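# Carry glass vial to window-side balance and close doors

## Task

Take the glass vial from the shelved bench by the door to the balance on the shelved bench by the window. Set it upright on the balance pan and close every glass door of the balance. The task fails if the balance is tipped, shifted or its pan is overloaded, if the vial touches the floor, or if the vial breaks from a drop of more than a few centimetres or a hard knock. The parked cart, pedal bin and stool are movable. At the end, release the vial and move the robot away. The task also fails if the robot falls or is left leaning.

## Robot and tools

ROBOT. A Hello Robot Stretch 3 with one arm. It has a two-wheel base (0.33 m long, 0.34 m wide), a lift that raises the arm along a mast, and a telescoping arm that reaches out to the robot's RIGHT side. The gripper cannot move forward by itself; drive the base for that. Turns in place pivot about the point between the drive wheels, 0.05 m behind the front edge. Stowed (arm in, wrist folded) the wrist pokes out up to 0.06 m on the right and a turn sweeps radius 0.28 m. An unfolded, level gripper reaches beyond that circle.

FRAMES. Base frame: origin on the floor between the drive wheels, x forward, y left, z up. hand_pose is in this frame and marks the point where the closed fingertips meet. With all wrist joints at zero its x axis is up, y points back along the arm toward the mast, and z points to the robot's rear. The fingertips are round pads 0.04 m wide and sit slightly nearer the wrist when wide open. Odometry frame is the base frame as it was at the start.

execute_actions. Argument actions: a list holding one action or nothing (nothing just reports state and images). An action may contain base, joints, or both, plus optional contact_limits; its motions start together. base holds exactly one relative command: {"translate_m": d}, a straight drive of d metres from the current spot (positive forward, -1 to 1), or {"rotate_rad": d}, a turn in place (positive = counter-clockwise seen from above, -3.2 to 3.2). No sideways driving. A base command is measured from the position in the latest reported state. joints maps joint names to absolute targets: lift_m 0 to 1.1 m (arm height); arm_m 0 to 0.52 m (extension); wrist_yaw_rad -1.345 to 4.42 (0 along the arm, positive toward the front, 3.0 folded over the base); wrist_pitch_rad -1.57 to 0.451 (0 level, negative tips fingertips down); wrist_roll_rad -2.911 to 2.911 (0 fingers side by side, level); gripper_m -0.089 to 0.179 (larger is wider; the actual fingertip gap is smaller by 0.007 nearly closed and 0.025 wide open, and zero below 0.007); head_pan_rad -3.953 to 1.73 (0 forward, positive left, -1.57 looks along the arm); head_tilt_rad -1.53 to 0.419 (negative down). Done tolerances: lift and arm ±0.004, gripper ±0.004, yaw/roll ±0.02, pitch ±0.05, head ±0.02. Joints or base left out of an action may keep pushing toward an older target without the status showing it. Any unknown key or out-of-range value rejects the whole call. No action runs beyond 15 s. contact_limits {"arm_m": n} (effort %, 1 to 100) halts the arm motion with contact_stop when its effort reaches about n (about -n when retracting); small values are gentler but too small stop instantly; the cap also limits holding force until the next action. cameras: list from head_camera, nav_camera, wrist_camera, all; omitted/null/["all"] gives all, [] none. The pictures line gives image order. If a result reports a stop, later execute_actions, wait and finished_scene calls in the same reply are skipped.

wait: seconds 0 to 10; commands nothing, returns state and images. zoom_image: camera plus region [x0, y0, x1, y1] in pixels from the top-left of that camera's latest full image, at most 504 by 504. finished_scene: pass the current scene number once the goal holds; irreversible.

RESULTS. lidar_m: 12 rough distances (m) from the base origin, 30-degree sectors, 1st straight ahead then counter-clockwise (4th left, 7th behind, 10th right); "-" means nothing seen. It scans one plane 0.17 m up, range 0.15 to 12 m, misses glass, clear plastic, thin legs and the robot; the mast blocks part of sector 5, and a low lift can hide sector 5, half of 6 and parts of 9 and 10. A leaning base may show floor as a wall. wrist_depth_mm and head_depth_mm: 7x7 grids of median depth from top-left (wrist 45 to 1000 mm, head 280 to 4000 mm, head image sideways); "-" means invalid; clear objects and the robot omitted. base_odometry counts wheel turns, so slip looks like travel; heading -3.142 to 3.142, positive left. turned_by_wheels and turned_by_imu give the turn since the last result. base_tilt in degrees, forward/right positive, with a fixed bias up to about 4 degrees. base_status/joint_status: done; off_target (stopped short, may still push; for the base, something blocks it); contact_stop, time_out, torque_fault (target dropped, holds where it stopped unless slack or off). Arm and lift contact_stop on firm pushes and then go slack until recommanded; a slack lift may sink under load, keep pressing, or be pushed up when closing fingers on a surface. Base, wrist and head never auto-stop. A wrist servo pushed hard for several seconds shuts off for 10 s (limp, ignores commands). on_its_own covers uncommanded joints; its "held at" is the held target, not the position. motor_effort: percent, positive toward larger values, bracket = peak of the last action; biased and noisy. Positive wheel effort pushes forward.

SPEED. Fast (0.30 m/s, 1.9 rad/s) only with lift_m below 0.30, arm_m below 0.03, wrist_yaw_rad above 2.54; otherwise 0.10 m/s and 0.63 rad/s.

GRIPPER. Grip with gripper_m under the object's width (lower squeezes harder, but a stall guard eases force so things may slip; send a new value to re-squeeze). Release by opening at least 0.02 beyond the touch value. Neither reading nor done confirms a grasp; check cameras.

AVOID. Fold or unfold the wrist only with lift_m 0.32 to 0.95, wrist_pitch_rad -0.4 and roll near 0; once folded, lift may drop to 0.25. With yaw below -0.4 keep pitch at -0.5 or lower. Pushing on something rigid with the gripper above about 0.45 m can tip the robot before contact_stop, more so with a raised limit or a repeated push. Don't drive while holding or pushing something fixed; snags while driving, especially backward, can tip it. If leaning, reverse in small steps, free the gripper, and lower lift to about 0.2. Drops, slams and hard hits are penalised; the vial is fragile and must never reach the floor. The robot holds the last command between calls, and a loose object may occasionally get bumped.

Each tool is called by a JSON object that holds its "api" and its "payload", one argument or row to a line.

## Session

{"api": "execute_actions", "payload": {
  "actions": []
}}

Scene clock: 0.00 s.
base_odometry: x=+0.000 y=+0.000 heading=+0.000 (m, m, rad; odometry frame)
turned_by_wheels: +0.000 (rad since the last result)
turned_by_imu: +0.000 (rad since the last result)
base_tilt: forward=-0.1 right=-0.6 (deg)
lidar_m: 1.45 1.81 1.50 1.63 1.87 1.27 1.28 1.65 1.82 2.01 1.57 1.44
head_depth_mm: 1922 1661 1649 1907 1893 1341 1325 / 1947 1710 1721 1975 2002 1403 1387 / 1963 1783 1762 2087 2076 1439 1441 / 1987 1877 1859 2184 2147 1517 1520 / 1992 1958 1950 2241 2258 1564 1574 / 2008 2435 2435 2427 2390 1660 1659 / 2028 2544 2526 2541 2556 2475 2201
base_status: not commanded
joint_positions: lift_m=+0.338 arm_m=-0.002 wrist_yaw_rad=+3.112 wrist_pitch_rad=-0.397 wrist_roll_rad=+0.008 gripper_m=+0.037 head_pan_rad=+0.009 head_tilt_rad=-0.002
joint_status: not commanded
motor_effort: left_wheel=+0 right_wheel=-1 lift_m=+32 arm_m=+1 wrist_yaw_rad=-1 wrist_pitch_rad=+8 wrist_roll_rad=+0 gripper_m=+0 head_pan_rad=+0 head_tilt_rad=+2 (%)
hand_pose: x=-0.0146 y=+0.0845 z=+0.3556 quat_wxyz=(+0.150, +0.698, +0.129, +0.689) (m; base frame)
wrist_depth_mm: - - - - - - - / - - - - - - - / - - - - - - - / 933 936 - 895 901 888 903 / 737 734 - 719 748 718 716 / 615 615 606 605 - 605 602 / 525 526 - 539 517 517 515
pictures: head_camera (sideways: a quarter turn clockwise sets it upright), nav_camera (sideways: a quarter turn counterclockwise sets it upright), wrist_camera
Images, in order (width x height): head_camera 896x504, nav_camera 672x504, wrist_camera 644x364.

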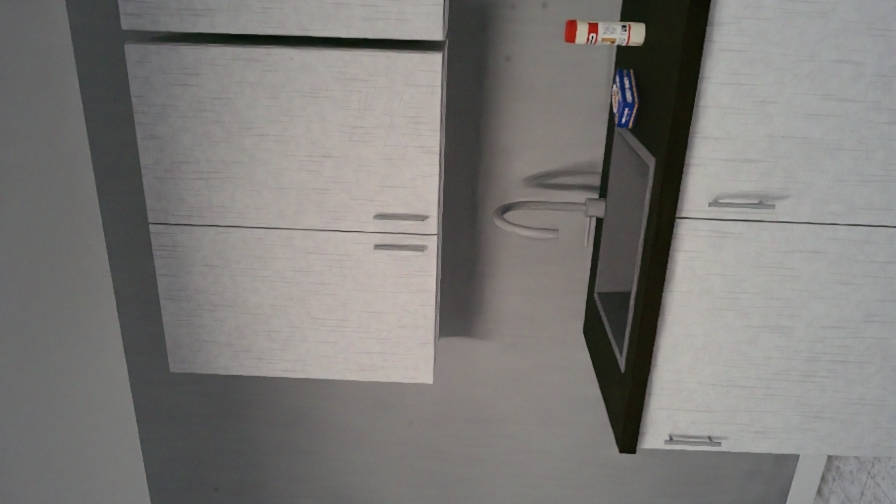

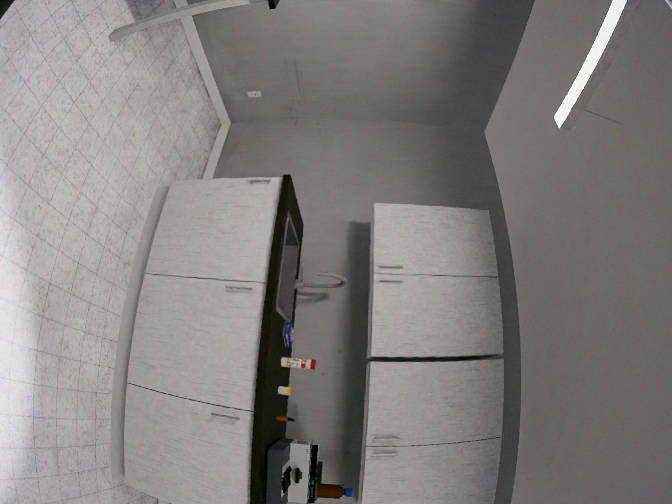

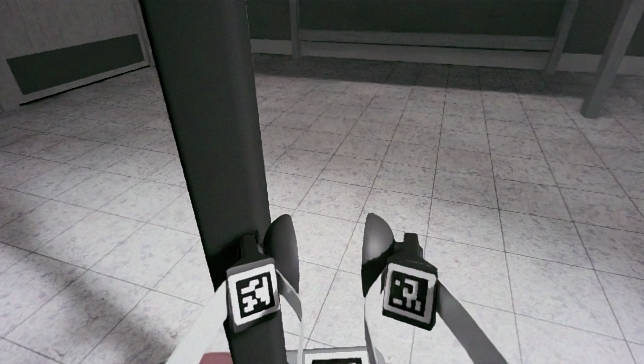

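{"api": "execute_actions", "payload": {
  "actions": [
    {"joints":{"head_pan_rad":1.5,"head_tilt_rad":-0.4}}
  ],
  "cameras": ["head_camera","nav_camera"]
}}

{"api": "execute_actions", "payload": {
  "actions": [
    {"joints":{"head_pan_rad":-1.5}}
  ],
  "cameras": ["head_camera","nav_camera"]
}}

{"api": "execute_actions", "payload": {
  "actions": [
    {"joints":{"head_pan_rad":-3.1}}
  ],
  "cameras": ["head_camera","nav_camera"]
}}

Scene clock: 2.50 s.
base_odometry: x=+0.000 y=+0.000 heading=+0.000 (m, m, rad; odometry frame)
turned_by_wheels: +0.000 (rad since the last result)
turned_by_imu: +0.000 (rad since the last result)
base_tilt: forward=+0.0 right=-0.6 (deg)
lidar_m: 1.45 1.81 1.51 1.63 1.87 1.27 1.28 1.66 1.82 2.01 1.57 1.44
head_depth_mm: 1860 1965 1927 2204 2285 1869 1500 / 1889 2003 1990 2287 2397 1850 1493 / 1926 2043 2019 2355 2352 1868 1487 / 2021 2148 1999 2456 2388 1844 1478 / 2026 2200 1924 2506 2453 1827 1480 / 2135 2280 2369 2593 2229 1828 1481 / 2218 2374 2570 2758 2400 1833 1458
base_status: not commanded
joint_positions: lift_m=+0.338 arm_m=-0.002 wrist_yaw_rad=+3.112 wrist_pitch_rad=-0.397 wrist_roll_rad=+0.008 gripper_m=+0.037 head_pan_rad=+1.493 head_tilt_rad=-0.395
joint_status: all done
motor_effort: left_wheel=-1(1) right_wheel=+0(0) lift_m=+32(32) arm_m=+1(1) wrist_yaw_rad=+1(0) wrist_pitch_rad=+9(9) wrist_roll_rad=+0(0) gripper_m=+1(0) head_pan_rad=+4(41) head_tilt_rad=-2(19) (%)
hand_pose: x=-0.0146 y=+0.0845 z=+0.3556 quat_wxyz=(+0.150, +0.698, +0.129, +0.689) (m; base frame)
wrist_depth_mm: - - - - - - - / - - - - - - - / - - - - - - - / 935 916 - 896 899 886 891 / 739 737 - 728 760 714 714 / 616 617 608 600 - 604 604 / 529 529 - 534 523 512 517
pictures: head_camera (sideways: a quarter turn clockwise sets it upright), nav_camera (sideways: a quarter turn counterclockwise sets it upright)
Images, in order (width x height): head_camera 896x504, nav_camera 672x504.

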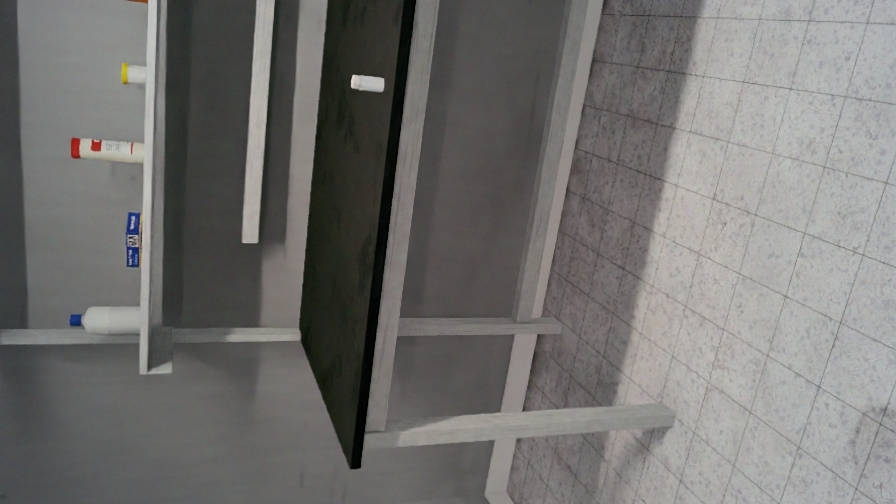

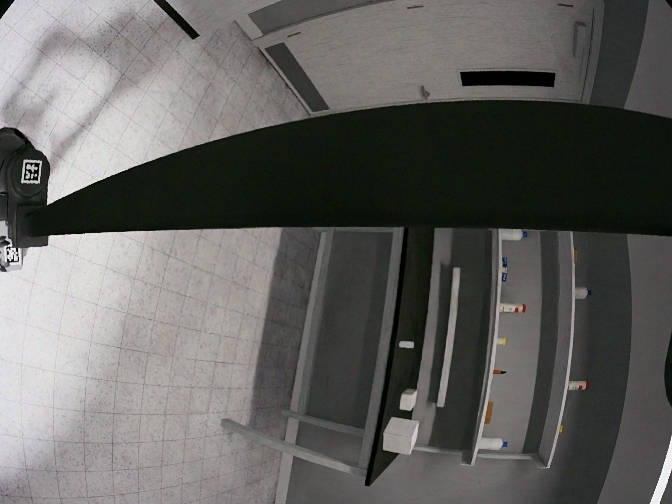

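Scene clock: 4.43 s.
base_odometry: x=+0.000 y=+0.000 heading=+0.000 (m, m, rad; odometry frame)
turned_by_wheels: +0.000 (rad since the last result)
turned_by_imu: +0.000 (rad since the last result)
base_tilt: forward=-0.2 right=-0.6 (deg)
lidar_m: 1.45 1.81 1.50 1.63 1.86 1.27 1.28 1.65 1.82 2.02 1.57 1.44
head_depth_mm: 2229 2342 2088 2587 2487 1872 1509 / 2350 2443 2348 2792 2377 1870 1485 / 2438 2596 2331 2924 2446 1834 1481 / 2588 2695 2657 2984 2462 1837 1488 / 2707 2859 3045 3182 2417 1837 1475 / 2784 3021 3217 3337 2385 1833 1470 / 2554 2691 2829 2958 2396 1816 1460
base_status: not commanded
joint_positions: lift_m=+0.338 arm_m=-0.002 wrist_yaw_rad=+3.112 wrist_pitch_rad=-0.397 wrist_roll_rad=+0.008 gripper_m=+0.037 head_pan_rad=-1.493 head_tilt_rad=-0.395
joint_status: all done
motor_effort: left_wheel=+0(1) right_wheel=-1(0) lift_m=+32(32) arm_m=+1(1) wrist_yaw_rad=+0(0) wrist_pitch_rad=+9(9) wrist_roll_rad=+0(0) gripper_m=+0(1) head_pan_rad=-4(43) head_tilt_rad=-2(2) (%)
hand_pose: x=-0.0146 y=+0.0845 z=+0.3556 quat_wxyz=(+0.150, +0.698, +0.129, +0.689) (m; base frame)
wrist_depth_mm: - - - - - - - / - - - - - - - / - - - - - - - / 928 920 - 916 888 885 899 / 733 734 - 732 757 723 722 / 623 615 610 605 - 603 607 / 533 530 - 542 522 517 511
pictures: head_camera (sideways: a quarter turn clockwise sets it upright), nav_camera (sideways: a quarter turn counterclockwise sets it upright)
Images, in order (width x height): head_camera 896x504, nav_camera 672x504.

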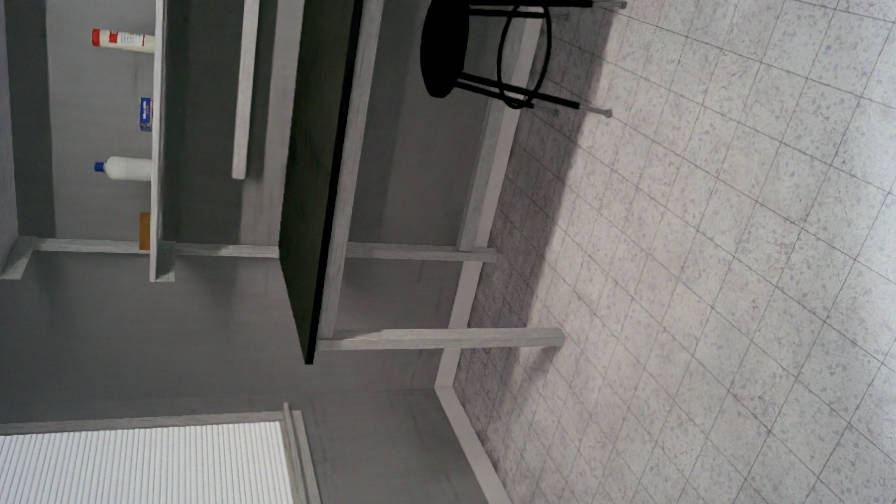

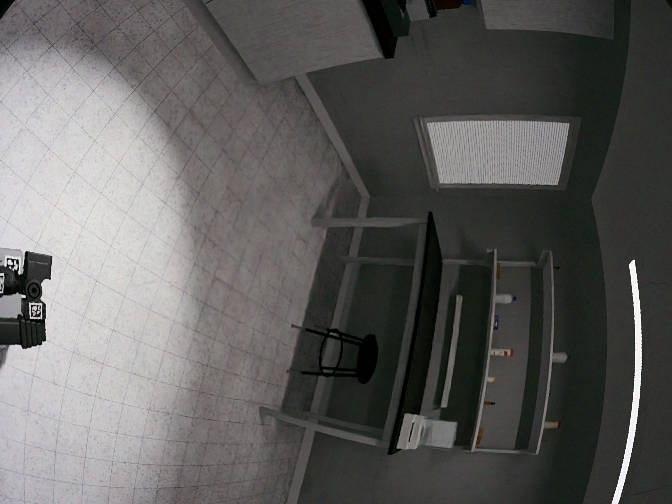

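Scene clock: 5.77 s.
base_odometry: x=+0.000 y=+0.000 heading=+0.000 (m, m, rad; odometry frame)
turned_by_wheels: +0.000 (rad since the last result)
turned_by_imu: +0.000 (rad since the last result)
base_tilt: forward=-0.2 right=-0.4 (deg)
lidar_m: 1.45 1.81 1.50 1.63 1.87 1.27 1.28 1.65 1.83 2.01 1.57 1.44
head_depth_mm: 1073 1133 1203 1275 1357 1446 1493 / 1123 1174 1249 1336 1429 1534 1493 / 1590 1673 1336 1410 1502 1635 1487 / 1669 1769 1883 1999 1843 1844 1482 / 1741 1863 1988 2089 1756 1792 1486 / 1826 1977 2098 2265 1886 1822 1469 / 1927 2058 2216 2208 2244 1815 1470
base_status: not commanded
joint_positions: lift_m=+0.338 arm_m=-0.002 wrist_yaw_rad=+3.112 wrist_pitch_rad=-0.397 wrist_roll_rad=+0.008 gripper_m=+0.037 head_pan_rad=-3.093 head_tilt_rad=-0.395
joint_status: all done
motor_effort: left_wheel=-1(1) right_wheel=-1(0) lift_m=+32(32) arm_m=+1(1) wrist_yaw_rad=+0(0) wrist_pitch_rad=+9(10) wrist_roll_rad=+0(0) gripper_m=+0(0) head_pan_rad=-3(43) head_tilt_rad=-2(2) (%)
hand_pose: x=-0.0146 y=+0.0845 z=+0.3556 quat_wxyz=(+0.150, +0.698, +0.129, +0.689) (m; base frame)
wrist_depth_mm: - - - - - - - / - - - - - - - / - - - - - - - / 924 924 - 912 903 899 896 / 748 733 - 725 748 723 713 / 618 615 616 610 - 606 592 / 527 531 - 537 515 516 516
pictures: head_camera (sideways: a quarter turn clockwise sets it upright), nav_camera (sideways: a quarter turn counterclockwise sets it upright)
Images, in order (width x height): head_camera 896x504, nav_camera 672x504.

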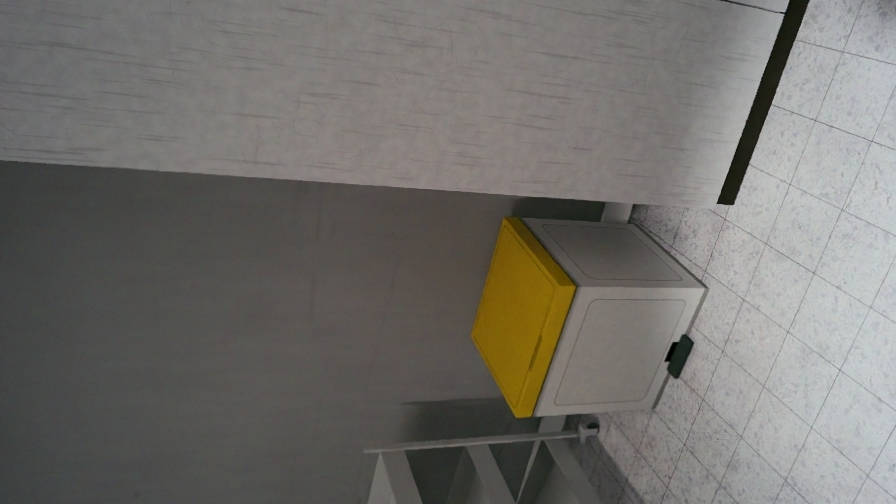

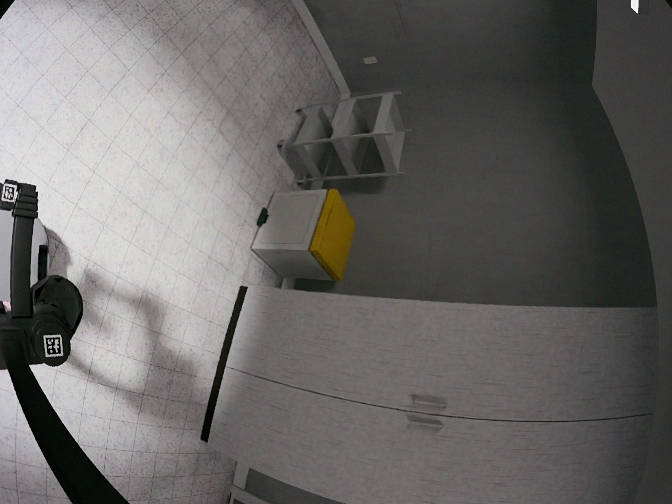

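{"api": "execute_actions", "payload": {
  "actions": [
    {"base":{"rotate_rad":1.34},"joints":{"lift_m":0.28,"head_pan_rad":-1.57,"head_tilt_rad":-0.6}}
  ],
  "cameras": []
}}

{"api": "execute_actions", "payload": {
  "actions": [
    {"base":{"translate_m":0.72}}
  ],
  "cameras": []
}}

{"api": "execute_actions", "payload": {
  "actions": [
    {"base":{"rotate_rad":1.35}}
  ],
  "cameras": []
}}

{"api": "execute_actions", "payload": {
  "actions": [
    {"joints":{"lift_m":0.93,"gripper_m":0.1}}
  ],
  "cameras": ["head_camera","nav_camera"]
}}

Scene clock: 10.43 s.
base_odometry: x=+0.000 y=+0.000 heading=+1.340 (m, m, rad; odometry frame)
turned_by_wheels: +1.340 (rad since the last result)
turned_by_imu: +1.344 (rad since the last result)
base_tilt: forward=-0.1 right=-0.5 (deg)
lidar_m: 2.05 1.64 1.28 1.27 1.47 2.08 1.82 2.19 1.45 1.44 1.58 1.50
head_depth_mm: 1730 1618 1442 1600 1795 1538 1302 / 1755 1586 1465 1641 1805 1534 1299 / 1751 1614 1503 1674 1808 1538 1285 / 1794 1642 1524 1704 1873 1538 1288 / 1819 1795 1553 1744 1857 1516 1295 / 1809 1842 1590 1786 1849 1502 1280 / 1896 1799 1610 1837 1842 1507 1268
base_status: done
joint_positions: lift_m=+0.280 arm_m=-0.002 wrist_yaw_rad=+3.112 wrist_pitch_rad=-0.398 wrist_roll_rad=+0.008 gripper_m=+0.037 head_pan_rad=-1.577 head_tilt_rad=-0.593
joint_status: all done
motor_effort: left_wheel=-3(10) right_wheel=+2(10) lift_m=+28(29) arm_m=+1(1) wrist_yaw_rad=+1(0) wrist_pitch_rad=+9(10) wrist_roll_rad=+0(0) gripper_m=+1(0) head_pan_rad=+4(43) head_tilt_rad=-3(15) (%)
hand_pose: x=-0.0146 y=+0.0843 z=+0.2974 quat_wxyz=(+0.151, +0.697, +0.129, +0.689) (m; base frame)
wrist_depth_mm: - - - - - - - / - - - - - - - / - - - - - - - / 824 801 - 807 788 769 784 / 657 642 - 636 661 628 633 / 541 546 535 534 - 528 530 / 462 488 - - 442 452 449
pictures: none
No camera images: the call's "cameras" was empty. Leave "cameras" out to get every camera's image.

Scene clock: 14.63 s.
base_odometry: x=+0.165 y=+0.701 heading=+1.340 (m, m, rad; odometry frame)
turned_by_wheels: +0.000 (rad since the last result)
turned_by_imu: +0.004 (rad since the last result)
base_tilt: forward=+0.1 right=-0.6 (deg)
lidar_m: 1.34 1.01 1.60 1.19 1.27 2.05 2.72 1.92 1.56 1.55 0.94 1.35
head_depth_mm: 1801 1839 1566 1725 1895 1546 1302 / 1827 1854 1558 1749 1875 1538 1297 / 1861 1844 1619 1788 1868 1538 1287 / 1910 1639 1658 1835 1877 1526 1278 / 1914 2062 2328 2278 1857 1524 1281 / 1971 2178 2417 2380 1842 1512 1281 / 1985 2218 2481 2393 1843 1513 1279
base_status: done
joint_positions: lift_m=+0.280 arm_m=-0.002 wrist_yaw_rad=+3.112 wrist_pitch_rad=-0.398 wrist_roll_rad=+0.008 gripper_m=+0.037 head_pan_rad=-1.577 head_tilt_rad=-0.593
joint_status: not commanded
motor_effort: left_wheel=-3(10) right_wheel=+2(8) lift_m=+28(28) arm_m=+1(1) wrist_yaw_rad=+0(0) wrist_pitch_rad=+10(9) wrist_roll_rad=+0(0) gripper_m=+0(1) head_pan_rad=+3(3) head_tilt_rad=-3(2) (%)
hand_pose: x=-0.0146 y=+0.0843 z=+0.2974 quat_wxyz=(+0.151, +0.697, +0.129, +0.689) (m; base frame)
wrist_depth_mm: - - - - - - - / - - - - - - - / - - - - - - - / 816 805 - 800 788 793 776 / 650 644 - 638 661 634 628 / 545 541 540 532 - 521 524 / 466 495 - - 436 453 452
pictures: none
No camera images: the call's "cameras" was empty. Leave "cameras" out to get every camera's image.

Scene clock: 16.70 s.
base_odometry: x=+0.165 y=+0.701 heading=+2.690 (m, m, rad; odometry frame)
turned_by_wheels: +1.350 (rad since the last result)
turned_by_imu: +1.353 (rad since the last result)
base_tilt: forward=-0.1 right=-0.7 (deg)
lidar_m: 1.32 1.19 1.54 2.77 2.73 1.64 1.55 1.58 0.94 1.34 1.36 1.02
head_depth_mm: 1286 1383 994 814 1831 1547 1293 / 1279 1386 973 805 1823 1537 1289 / 1277 1373 984 798 1815 1535 1291 / 1269 1360 977 791 1818 1521 1287 / 1234 1347 967 786 1759 1522 1284 / 1240 1328 960 783 1747 1521 1279 / 1229 1329 956 778 1735 1510 1282
base_status: done
joint_positions: lift_m=+0.280 arm_m=-0.002 wrist_yaw_rad=+3.112 wrist_pitch_rad=-0.398 wrist_roll_rad=+0.008 gripper_m=+0.037 head_pan_rad=-1.577 head_tilt_rad=-0.593
joint_status: not commanded
motor_effort: left_wheel=-3(12) right_wheel=+2(10) lift_m=+28(29) arm_m=+1(1) wrist_yaw_rad=+0(0) wrist_pitch_rad=+9(10) wrist_roll_rad=+0(0) gripper_m=+0(0) head_pan_rad=+3(3) head_tilt_rad=-3(3) (%)
hand_pose: x=-0.0146 y=+0.0843 z=+0.2974 quat_wxyz=(+0.151, +0.697, +0.129, +0.689) (m; base frame)
wrist_depth_mm: - - - - - - - / - - - - - - - / - - - - - - - / 836 800 - 803 784 783 788 / 657 644 - 638 664 634 630 / 542 536 533 541 - 522 530 / 466 489 - - 443 454 450
pictures: none
No camera images: the call's "cameras" was empty. Leave "cameras" out to get every camera's image.

Scene clock: 23.43 s.
base_odometry: x=+0.165 y=+0.701 heading=+2.690 (m, m, rad; odometry frame)
turned_by_wheels: +0.000 (rad since the last result)
turned_by_imu: +0.001 (rad since the last result)
base_tilt: forward=-0.2 right=-0.5 (deg)
lidar_m: 1.32 1.19 1.55 2.76 2.73 1.64 1.55 1.58 0.94 1.34 1.36 1.01
head_depth_mm: 1283 1388 996 812 1828 - - / 1278 1393 981 803 1826 1611 - / 1275 1367 977 802 1815 1621 - / 1262 1365 976 791 1829 1584 - / 1242 1352 969 788 1755 1602 - / 1234 1346 958 784 1735 1561 - / 1227 1330 951 777 1731 1517 1292
base_status: not commanded
joint_positions: lift_m=+0.930 arm_m=-0.002 wrist_yaw_rad=+3.112 wrist_pitch_rad=-0.398 wrist_roll_rad=+0.008 gripper_m=+0.100 head_pan_rad=-1.577 head_tilt_rad=-0.593
joint_status: all done
motor_effort: left_wheel=-3(3) right_wheel=+1(2) lift_m=+36(38) arm_m=+0(1) wrist_yaw_rad=+0(1) wrist_pitch_rad=+10(10) wrist_roll_rad=-1(0) gripper_m=+0(79) head_pan_rad=+4(3) head_tilt_rad=-3(3) (%)
hand_pose: x=-0.0146 y=+0.0843 z=+0.9471 quat_wxyz=(+0.151, +0.697, +0.129, +0.689) (m; base frame)
wrist_depth_mm: - - - - - - - / - - - - - - - / - - - - - - - / - - - - - - - / - - - - - - - / - - - - - - - / - - - - - - -
pictures: head_camera (sideways: a quarter turn clockwise sets it upright), nav_camera (sideways: a quarter turn counterclockwise sets it upright)
Images, in order (width x height): head_camera 896x504, nav_camera 672x504.

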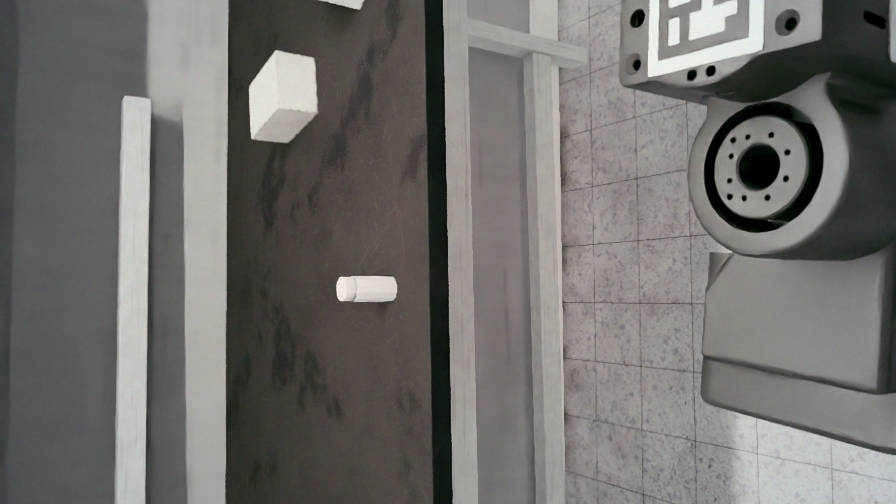

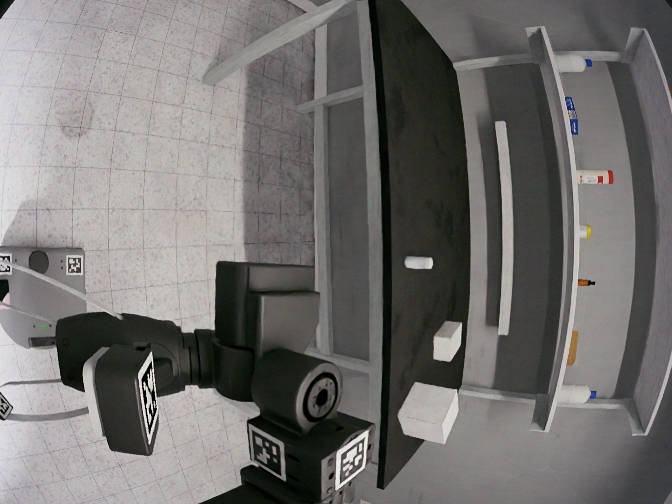

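{"api": "execute_actions", "payload": {
  "actions": [
    {"joints":{"wrist_yaw_rad":0}}
  ],
  "cameras": []
}}

{"api": "execute_actions", "payload": {
  "actions": [
    {"base":{"translate_m":0.06},"joints":{"wrist_pitch_rad":0,"lift_m":0.86,"arm_m":0.08}}
  ]
}}

Scene clock: 26.83 s.
base_odometry: x=+0.165 y=+0.701 heading=+2.690 (m, m, rad; odometry frame)
turned_by_wheels: +0.000 (rad since the last result)
turned_by_imu: +0.000 (rad since the last result)
base_tilt: forward=+0.1 right=-0.4 (deg)
lidar_m: 1.32 1.19 1.54 2.76 2.72 1.65 1.55 1.57 0.94 1.34 1.36 1.02
head_depth_mm: 1282 1391 988 813 1828 - - / 1275 1382 975 804 1872 - - / 1264 1380 981 797 1861 - - / 1258 1357 974 792 1857 - - / 1243 1350 965 785 1753 1517 1290 / 1238 1332 961 788 1738 1523 1289 / 1223 1322 952 778 1728 1501 1281
base_status: not commanded
joint_positions: lift_m=+0.930 arm_m=-0.002 wrist_yaw_rad=+0.002 wrist_pitch_rad=-0.398 wrist_roll_rad=+0.008 gripper_m=+0.100 head_pan_rad=-1.577 head_tilt_rad=-0.593
joint_status: all done
motor_effort: left_wheel=-3(3) right_wheel=+1(2) lift_m=+36(35) arm_m=+1(1) wrist_yaw_rad=-1(4) wrist_pitch_rad=+10(10) wrist_roll_rad=+0(0) gripper_m=+0(1) head_pan_rad=+3(3) head_tilt_rad=-2(2) (%)
hand_pose: x=-0.0210 y=-0.3694 z=+0.9471 quat_wxyz=(+0.691, +0.140, -0.695, -0.140) (m; base frame)
wrist_depth_mm: - - - - 923 539 495 / 603 597 585 583 575 520 512 / 428 426 453 452 501 522 540 / - - - - - - - / - - - - - - 707 / - - - - - - - / - - - - - - -
pictures: none
No camera images: the call's "cameras" was empty. Leave "cameras" out to get every camera's image.

Scene clock: 28.67 s.
base_odometry: x=+0.111 y=+0.727 heading=+2.689 (m, m, rad; odometry frame)
turned_by_wheels: +0.000 (rad since the last result)
turned_by_imu: +0.000 (rad since the last result)
base_tilt: forward=+0.0 right=-0.5 (deg)
lidar_m: 1.34 1.14 1.46 2.52 2.74 1.70 1.61 1.64 0.98 1.33 1.35 0.97
head_depth_mm: 1281 1386 974 809 1816 - - / 1269 1380 986 798 1882 - - / 1268 1379 984 792 - - - / 1254 1358 972 790 1858 1499 1259 / 1237 1349 964 771 1737 1517 1291 / 1235 1330 959 778 1726 1513 1279 / 1230 1338 955 772 1745 1504 1281
base_status: done
joint_positions: lift_m=+0.860 arm_m=+0.080 wrist_yaw_rad=+0.001 wrist_pitch_rad=-0.023 wrist_roll_rad=+0.008 gripper_m=+0.100 head_pan_rad=-1.577 head_tilt_rad=-0.593
joint_status: all done
motor_effort: left_wheel=-3(5) right_wheel=+2(7) lift_m=+28(30) arm_m=+3(5) wrist_yaw_rad=-1(2) wrist_pitch_rad=+14(13) wrist_roll_rad=+0(0) gripper_m=-1(0) head_pan_rad=+3(3) head_tilt_rad=-2(2) (%)
hand_pose: x=-0.0212 y=-0.4804 z=+0.9689 quat_wxyz=(+0.705, +0.009, -0.709, -0.008) (m; base frame)
wrist_depth_mm: - - - - - - - / - - - - - - - / - - - - - - 478 / 759 738 716 692 666 671 474 / 394 393 408 381 380 392 406 / 368 372 388 399 409 426 - / - - - - - - -
pictures: head_camera (sideways: a quarter turn clockwise sets it upright), nav_camera (sideways: a quarter turn counterclockwise sets it upright), wrist_camera
Images, in order (width x height): head_camera 896x504, nav_camera 672x504, wrist_camera 644x364.

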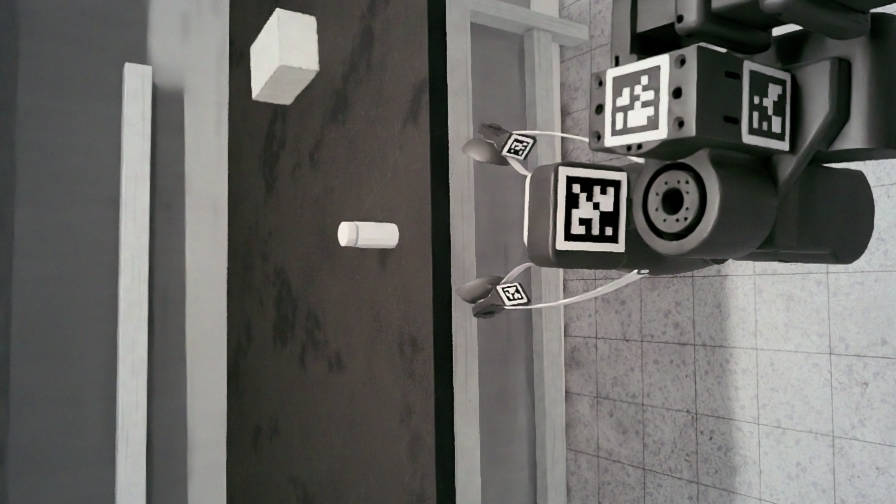

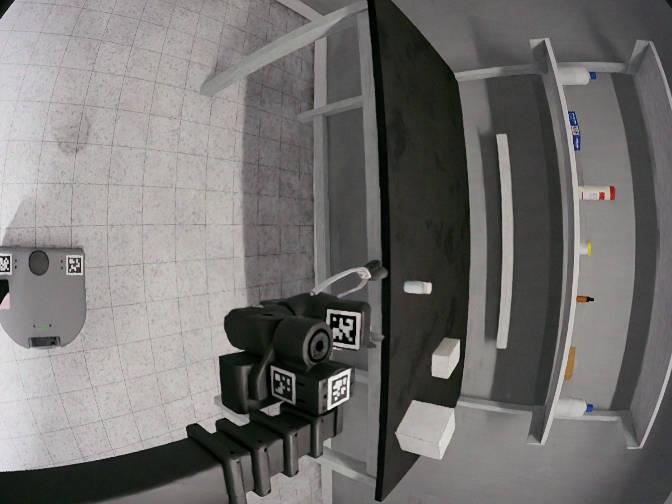

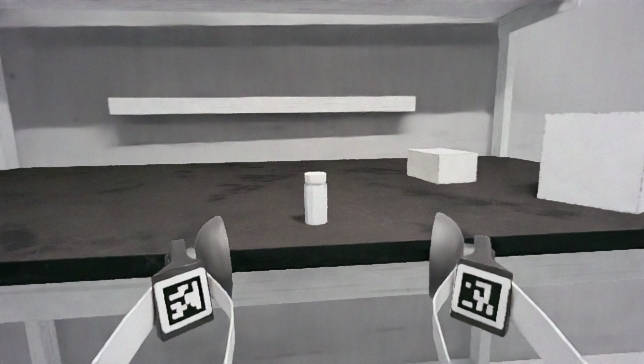

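{"api": "execute_actions", "payload": {
  "actions": [
    {"base":{"translate_m":0.01},"joints":{"arm_m":0.19}}
  ],
  "cameras": ["head_camera","wrist_camera"]
}}

Scene clock: 31.43 s.
base_odometry: x=+0.102 y=+0.731 heading=+2.689 (m, m, rad; odometry frame)
turned_by_wheels: +0.000 (rad since the last result)
turned_by_imu: +0.000 (rad since the last result)
base_tilt: forward=-0.1 right=-0.8 (deg)
lidar_m: 1.35 1.12 1.46 2.53 2.74 1.71 1.62 1.65 0.98 1.33 1.35 0.96
head_depth_mm: 1280 1393 975 804 - - 1292 / 1279 1373 990 764 - 1481 1296 / 1255 1368 977 796 - 1494 1291 / 1263 1356 972 781 1739 1509 1287 / 1236 1348 963 790 1739 1523 1291 / 1238 1342 959 776 1735 1517 1281 / 1235 1316 953 770 1732 1515 1276
base_status: done
joint_positions: lift_m=+0.860 arm_m=+0.190 wrist_yaw_rad=+0.001 wrist_pitch_rad=-0.022 wrist_roll_rad=+0.008 gripper_m=+0.100 head_pan_rad=-1.577 head_tilt_rad=-0.593
joint_status: all done
motor_effort: left_wheel=-3(6) right_wheel=+2(5) lift_m=+29(28) arm_m=+3(4) wrist_yaw_rad=-1(0) wrist_pitch_rad=+13(13) wrist_roll_rad=+0(0) gripper_m=+0(0) head_pan_rad=+3(3) head_tilt_rad=-3(2) (%)
hand_pose: x=-0.0212 y=-0.5904 z=+0.9691 quat_wxyz=(+0.705, +0.008, -0.709, -0.008) (m; base frame)
wrist_depth_mm: 917 934 955 981 - - - / 922 966 - 978 - - - / 959 979 - - - - - / 752 734 708 706 626 560 501 / 392 388 404 349 375 374 367 / 268 265 263 261 260 273 265 / 223 230 239 286 296 309 320
pictures: head_camera (sideways: a quarter turn clockwise sets it upright), wrist_camera
Images, in order (width x height): head_camera 896x504, wrist_camera 644x364.

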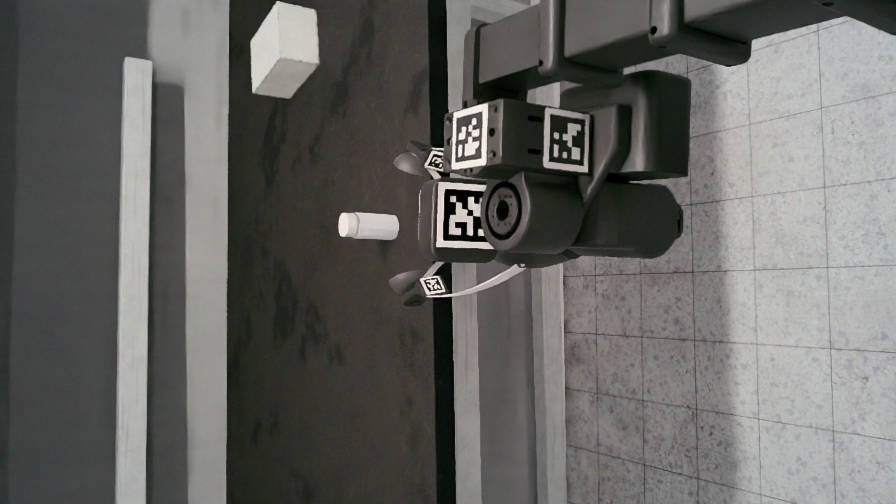

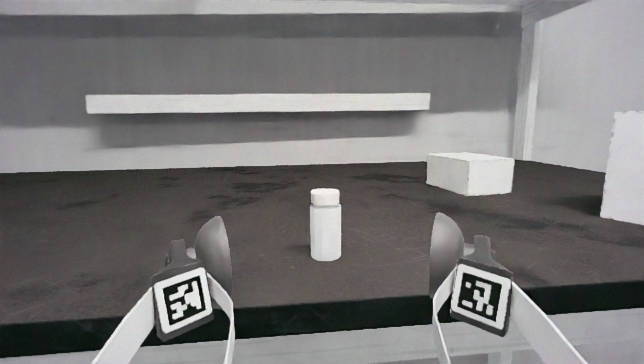

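{"api": "execute_actions", "payload": {
  "actions": [
    {"joints":{"arm_m":0.29,"lift_m":0.843}}
  ],
  "cameras": ["head_camera","wrist_camera"]
}}

Scene clock: 34.47 s.
base_odometry: x=+0.102 y=+0.731 heading=+2.689 (m, m, rad; odometry frame)
turned_by_wheels: +0.000 (rad since the last result)
turned_by_imu: +0.000 (rad since the last result)
base_tilt: forward=+0.0 right=-0.5 (deg)
lidar_m: 1.35 1.12 1.46 2.53 2.74 1.71 1.62 1.65 0.98 1.33 1.35 0.96
head_depth_mm: 1276 1383 976 803 - - 1309 / 1269 1375 987 - 1775 1533 1295 / 1265 1369 981 - 1763 1529 1287 / 1252 1362 976 791 1742 1534 1297 / 1239 1345 966 787 1736 1534 1281 / 1233 1342 963 778 1735 1522 1273 / 1226 1323 949 770 1735 1518 1282
base_status: not commanded
joint_positions: lift_m=+0.843 arm_m=+0.290 wrist_yaw_rad=+0.001 wrist_pitch_rad=-0.022 wrist_roll_rad=+0.008 gripper_m=+0.100 head_pan_rad=-1.577 head_tilt_rad=-0.593
joint_status: all done
motor_effort: left_wheel=-3(3) right_wheel=+2(2) lift_m=+28(29) arm_m=+3(3) wrist_yaw_rad=-1(1) wrist_pitch_rad=+13(13) wrist_roll_rad=+0(0) gripper_m=+0(0) head_pan_rad=+3(3) head_tilt_rad=-3(2) (%)
hand_pose: x=-0.0212 y=-0.6904 z=+0.9522 quat_wxyz=(+0.705, +0.008, -0.709, -0.008) (m; base frame)
wrist_depth_mm: 824 859 851 886 893 921 935 / 849 856 868 870 920 931 966 / 866 883 917 923 935 963 996 / 647 627 617 600 583 460 574 / 342 338 350 208 325 322 317 / 230 230 225 210 224 234 220 / 174 170 171 171 170 161 168
pictures: head_camera (sideways: a quarter turn clockwise sets it upright), wrist_camera
Images, in order (width x height): head_camera 896x504, wrist_camera 644x364.

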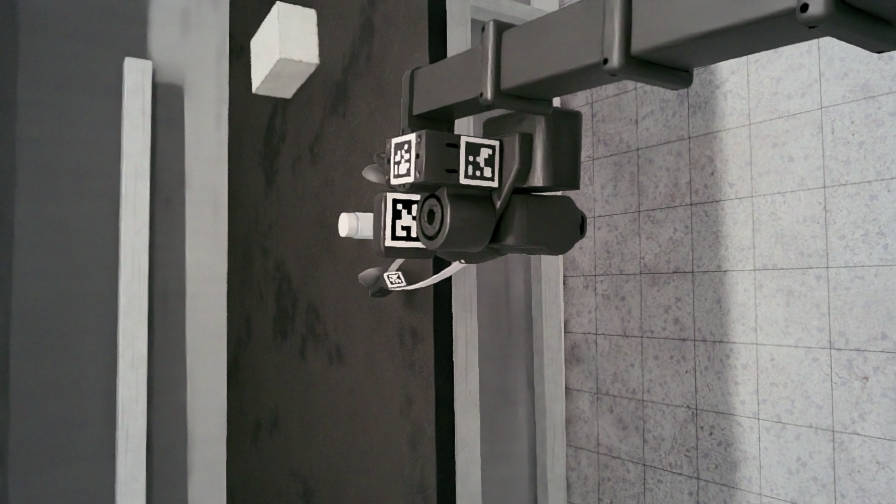

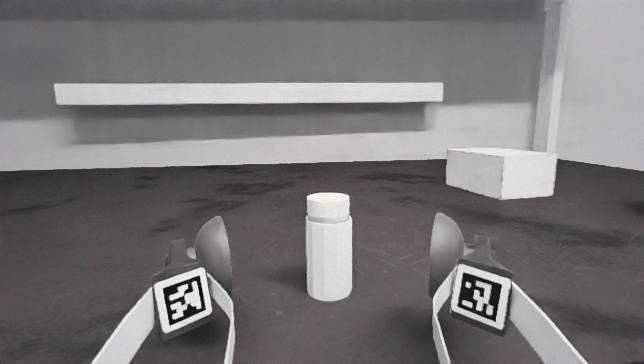

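{"api": "execute_actions", "payload": {
  "actions": [
    {"joints":{"arm_m":0.33,"gripper_m":0.05}}
  ],
  "cameras": ["wrist_camera"]
}}

Scene clock: 36.47 s.
base_odometry: x=+0.102 y=+0.731 heading=+2.689 (m, m, rad; odometry frame)
turned_by_wheels: +0.000 (rad since the last result)
turned_by_imu: +0.000 (rad since the last result)
base_tilt: forward=-0.1 right=-0.5 (deg)
lidar_m: 1.34 1.12 1.45 2.52 2.74 1.71 1.61 1.65 0.99 1.33 1.36 0.96
head_depth_mm: 1270 1385 981 805 - - 1329 / 1267 1374 986 - 1819 1536 1298 / 1271 1371 1037 - 1842 1530 1297 / 1251 1355 1030 789 1752 1527 1289 / 1242 1347 963 785 1750 1514 1286 / 1230 1345 957 776 1734 1518 1281 / 1224 1331 954 767 1736 1517 1273
base_status: not commanded
joint_positions: lift_m=+0.843 arm_m=+0.330 wrist_yaw_rad=+0.001 wrist_pitch_rad=-0.022 wrist_roll_rad=+0.008 gripper_m=+0.050 head_pan_rad=-1.577 head_tilt_rad=-0.593
joint_status: all done
motor_effort: left_wheel=-3(3) right_wheel=+1(2) lift_m=+28(28) arm_m=+3(2) wrist_yaw_rad=-1(0) wrist_pitch_rad=+13(13) wrist_roll_rad=+0(0) gripper_m=-1(79) head_pan_rad=+3(3) head_tilt_rad=-2(3) (%)
hand_pose: x=-0.0212 y=-0.7304 z=+0.9522 quat_wxyz=(+0.705, +0.008, -0.709, -0.008) (m; base frame)
wrist_depth_mm: 793 802 821 846 860 882 896 / 793 814 836 841 880 910 909 / 835 853 884 898 912 917 951 / 645 631 610 601 594 433 485 / 340 334 363 172 355 320 316 / 230 228 243 165 - 222 219 / 174 173 164 166 169 169 168
pictures: wrist_camera
Images, in order (width x height): wrist_camera 644x364.

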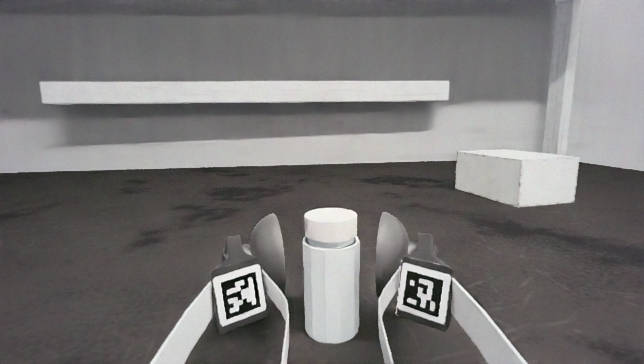

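{"api": "execute_actions", "payload": {
  "actions": [
    {"joints":{"arm_m":0.338,"lift_m":0.834}}
  ],
  "cameras": []
}}

{"api": "execute_actions", "payload": {
  "actions": [
    {"joints":{"gripper_m":0.01}}
  ],
  "cameras": ["wrist_camera"]
}}

{"api": "execute_actions", "payload": {
  "actions": [
    {"joints":{"lift_m":0.855}}
  ]
}}

Scene clock: 38.13 s.
base_odometry: x=+0.102 y=+0.731 heading=+2.689 (m, m, rad; odometry frame)
turned_by_wheels: +0.000 (rad since the last result)
turned_by_imu: +0.000 (rad since the last result)
base_tilt: forward=+0.0 right=-0.5 (deg)
lidar_m: 1.35 1.13 1.45 2.52 2.74 1.71 1.62 1.65 0.98 1.33 1.36 0.96
head_depth_mm: 1279 1381 977 805 - - 1292 / 1271 1377 988 - 1813 1526 1299 / 1264 1366 1030 - 1824 1533 1293 / 1254 1363 1029 790 1746 1523 1294 / 1241 1348 964 785 1727 1516 1288 / 1230 1331 960 776 1751 1512 1280 / 1230 1328 954 774 1729 1509 1273
base_status: not commanded
joint_positions: lift_m=+0.834 arm_m=+0.338 wrist_yaw_rad=+0.001 wrist_pitch_rad=-0.022 wrist_roll_rad=+0.008 gripper_m=+0.050 head_pan_rad=-1.577 head_tilt_rad=-0.593
joint_status: all done
motor_effort: left_wheel=-3(3) right_wheel=+2(2) lift_m=+28(28) arm_m=+3(1) wrist_yaw_rad=+0(1) wrist_pitch_rad=+13(13) wrist_roll_rad=+0(0) gripper_m=+0(0) head_pan_rad=+3(2) head_tilt_rad=-2(2) (%)
hand_pose: x=-0.0212 y=-0.7384 z=+0.9432 quat_wxyz=(+0.705, +0.008, -0.709, -0.008) (m; base frame)
wrist_depth_mm: 786 796 824 838 864 880 901 / 788 736 786 837 851 876 932 / 820 844 854 880 881 922 928 / 589 571 565 556 538 408 447 / 311 305 332 153 325 292 291 / 210 209 221 156 - 202 201 / 159 159 150 156 155 155 154
pictures: none
No camera images: the call's "cameras" was empty. Leave "cameras" out to get every camera's image.

Scene clock: 39.03 s.
base_odometry: x=+0.102 y=+0.731 heading=+2.689 (m, m, rad; odometry frame)
turned_by_wheels: +0.000 (rad since the last result)
turned_by_imu: +0.000 (rad since the last result)
base_tilt: forward=+0.0 right=-0.5 (deg)
lidar_m: 1.35 1.13 1.45 2.53 2.74 1.71 1.62 1.65 0.98 1.33 1.35 0.96
head_depth_mm: 1279 1380 982 803 - - 1291 / 1269 1369 990 - 1841 1528 1295 / 1270 1390 1032 - 1827 1537 1284 / 1266 1348 978 791 1756 1528 1296 / 1233 1345 964 785 1763 1512 1294 / 1226 1332 955 779 1731 1514 1278 / 1232 1323 951 772 1734 1507 1275
base_status: not commanded
joint_positions: lift_m=+0.834 arm_m=+0.338 wrist_yaw_rad=+0.001 wrist_pitch_rad=-0.022 wrist_roll_rad=+0.008 gripper_m=+0.010 head_pan_rad=-1.577 head_tilt_rad=-0.593
joint_status: all done
motor_effort: left_wheel=-3(3) right_wheel=+1(1) lift_m=+28(29) arm_m=+3(3) wrist_yaw_rad=+0(1) wrist_pitch_rad=+13(13) wrist_roll_rad=+0(0) gripper_m=-9(78) head_pan_rad=+3(3) head_tilt_rad=-2(2) (%)
hand_pose: x=-0.0212 y=-0.7384 z=+0.9432 quat_wxyz=(+0.705, +0.008, -0.709, -0.008) (m; base frame)
wrist_depth_mm: 790 795 827 832 851 871 890 / 786 754 789 845 870 900 904 / 825 844 864 865 903 915 949 / 581 581 561 555 539 406 448 / 311 306 304 151 324 293 289 / 210 209 214 154 210 202 201 / 160 158 154 156 149 155 154
pictures: wrist_camera
Images, in order (width x height): wrist_camera 644x364.

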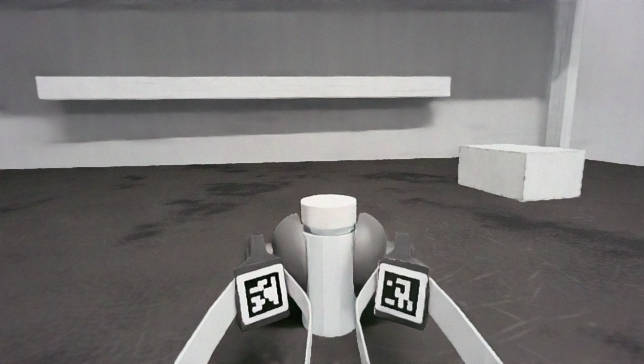

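Scene clock: 39.97 s.
base_odometry: x=+0.102 y=+0.731 heading=+2.689 (m, m, rad; odometry frame)
turned_by_wheels: +0.000 (rad since the last result)
turned_by_imu: +0.000 (rad since the last result)
base_tilt: forward=-0.1 right=-0.5 (deg)
lidar_m: 1.34 1.12 1.45 2.53 2.75 1.71 1.62 1.65 0.98 1.33 1.35 0.96
head_depth_mm: 1286 1385 976 805 - - 1300 / 1273 1380 1029 - 1817 1540 1299 / 1267 1373 1042 - 1819 1532 1285 / 1259 1368 1031 791 1751 1528 1288 / 1242 1348 966 784 1748 1513 1282 / 1231 1328 958 778 1748 1519 1281 / 1233 1326 953 773 1732 1506 1280
base_status: not commanded
joint_positions: lift_m=+0.855 arm_m=+0.338 wrist_yaw_rad=+0.001 wrist_pitch_rad=-0.022 wrist_roll_rad=+0.008 gripper_m=+0.010 head_pan_rad=-1.577 head_tilt_rad=-0.593
joint_status: all done
motor_effort: left_wheel=-3(3) right_wheel=+1(1) lift_m=+36(36) arm_m=+3(3) wrist_yaw_rad=-1(0) wrist_pitch_rad=+13(13) wrist_roll_rad=+0(0) gripper_m=-8(9) head_pan_rad=+3(2) head_tilt_rad=-3(2) (%)
hand_pose: x=-0.0212 y=-0.7384 z=+0.9639 quat_wxyz=(+0.705, +0.008, -0.709, -0.008) (m; base frame)
wrist_depth_mm: 794 806 815 830 852 873 885 / 799 810 841 848 863 886 925 / 822 844 851 886 893 920 934 / 709 697 684 672 651 445 548 / 377 369 368 151 390 356 350 / 254 253 260 154 255 245 243 / 193 192 186 180 180 188 187
pictures: head_camera (sideways: a quarter turn clockwise sets it upright), nav_camera (sideways: a quarter turn counterclockwise sets it upright), wrist_camera
Images, in order (width x height): head_camera 896x504, nav_camera 672x504, wrist_camera 644x364.

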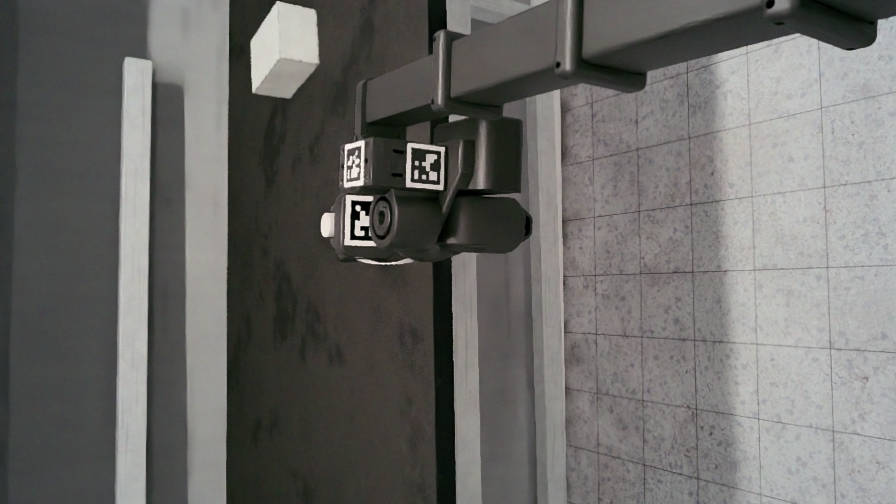

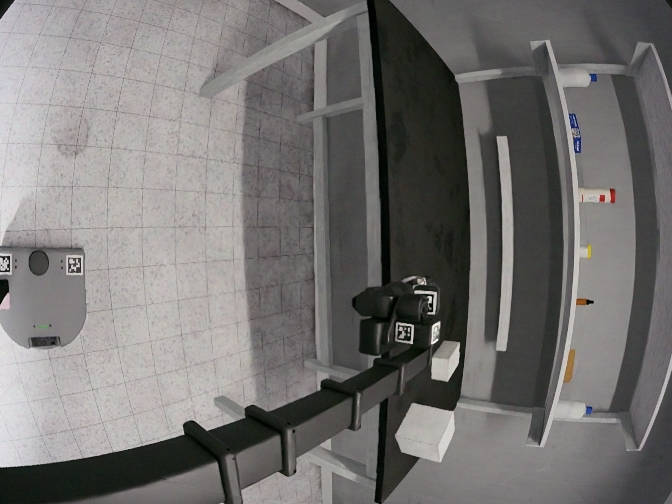

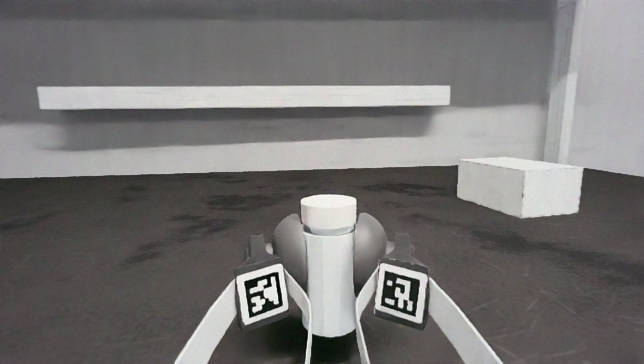

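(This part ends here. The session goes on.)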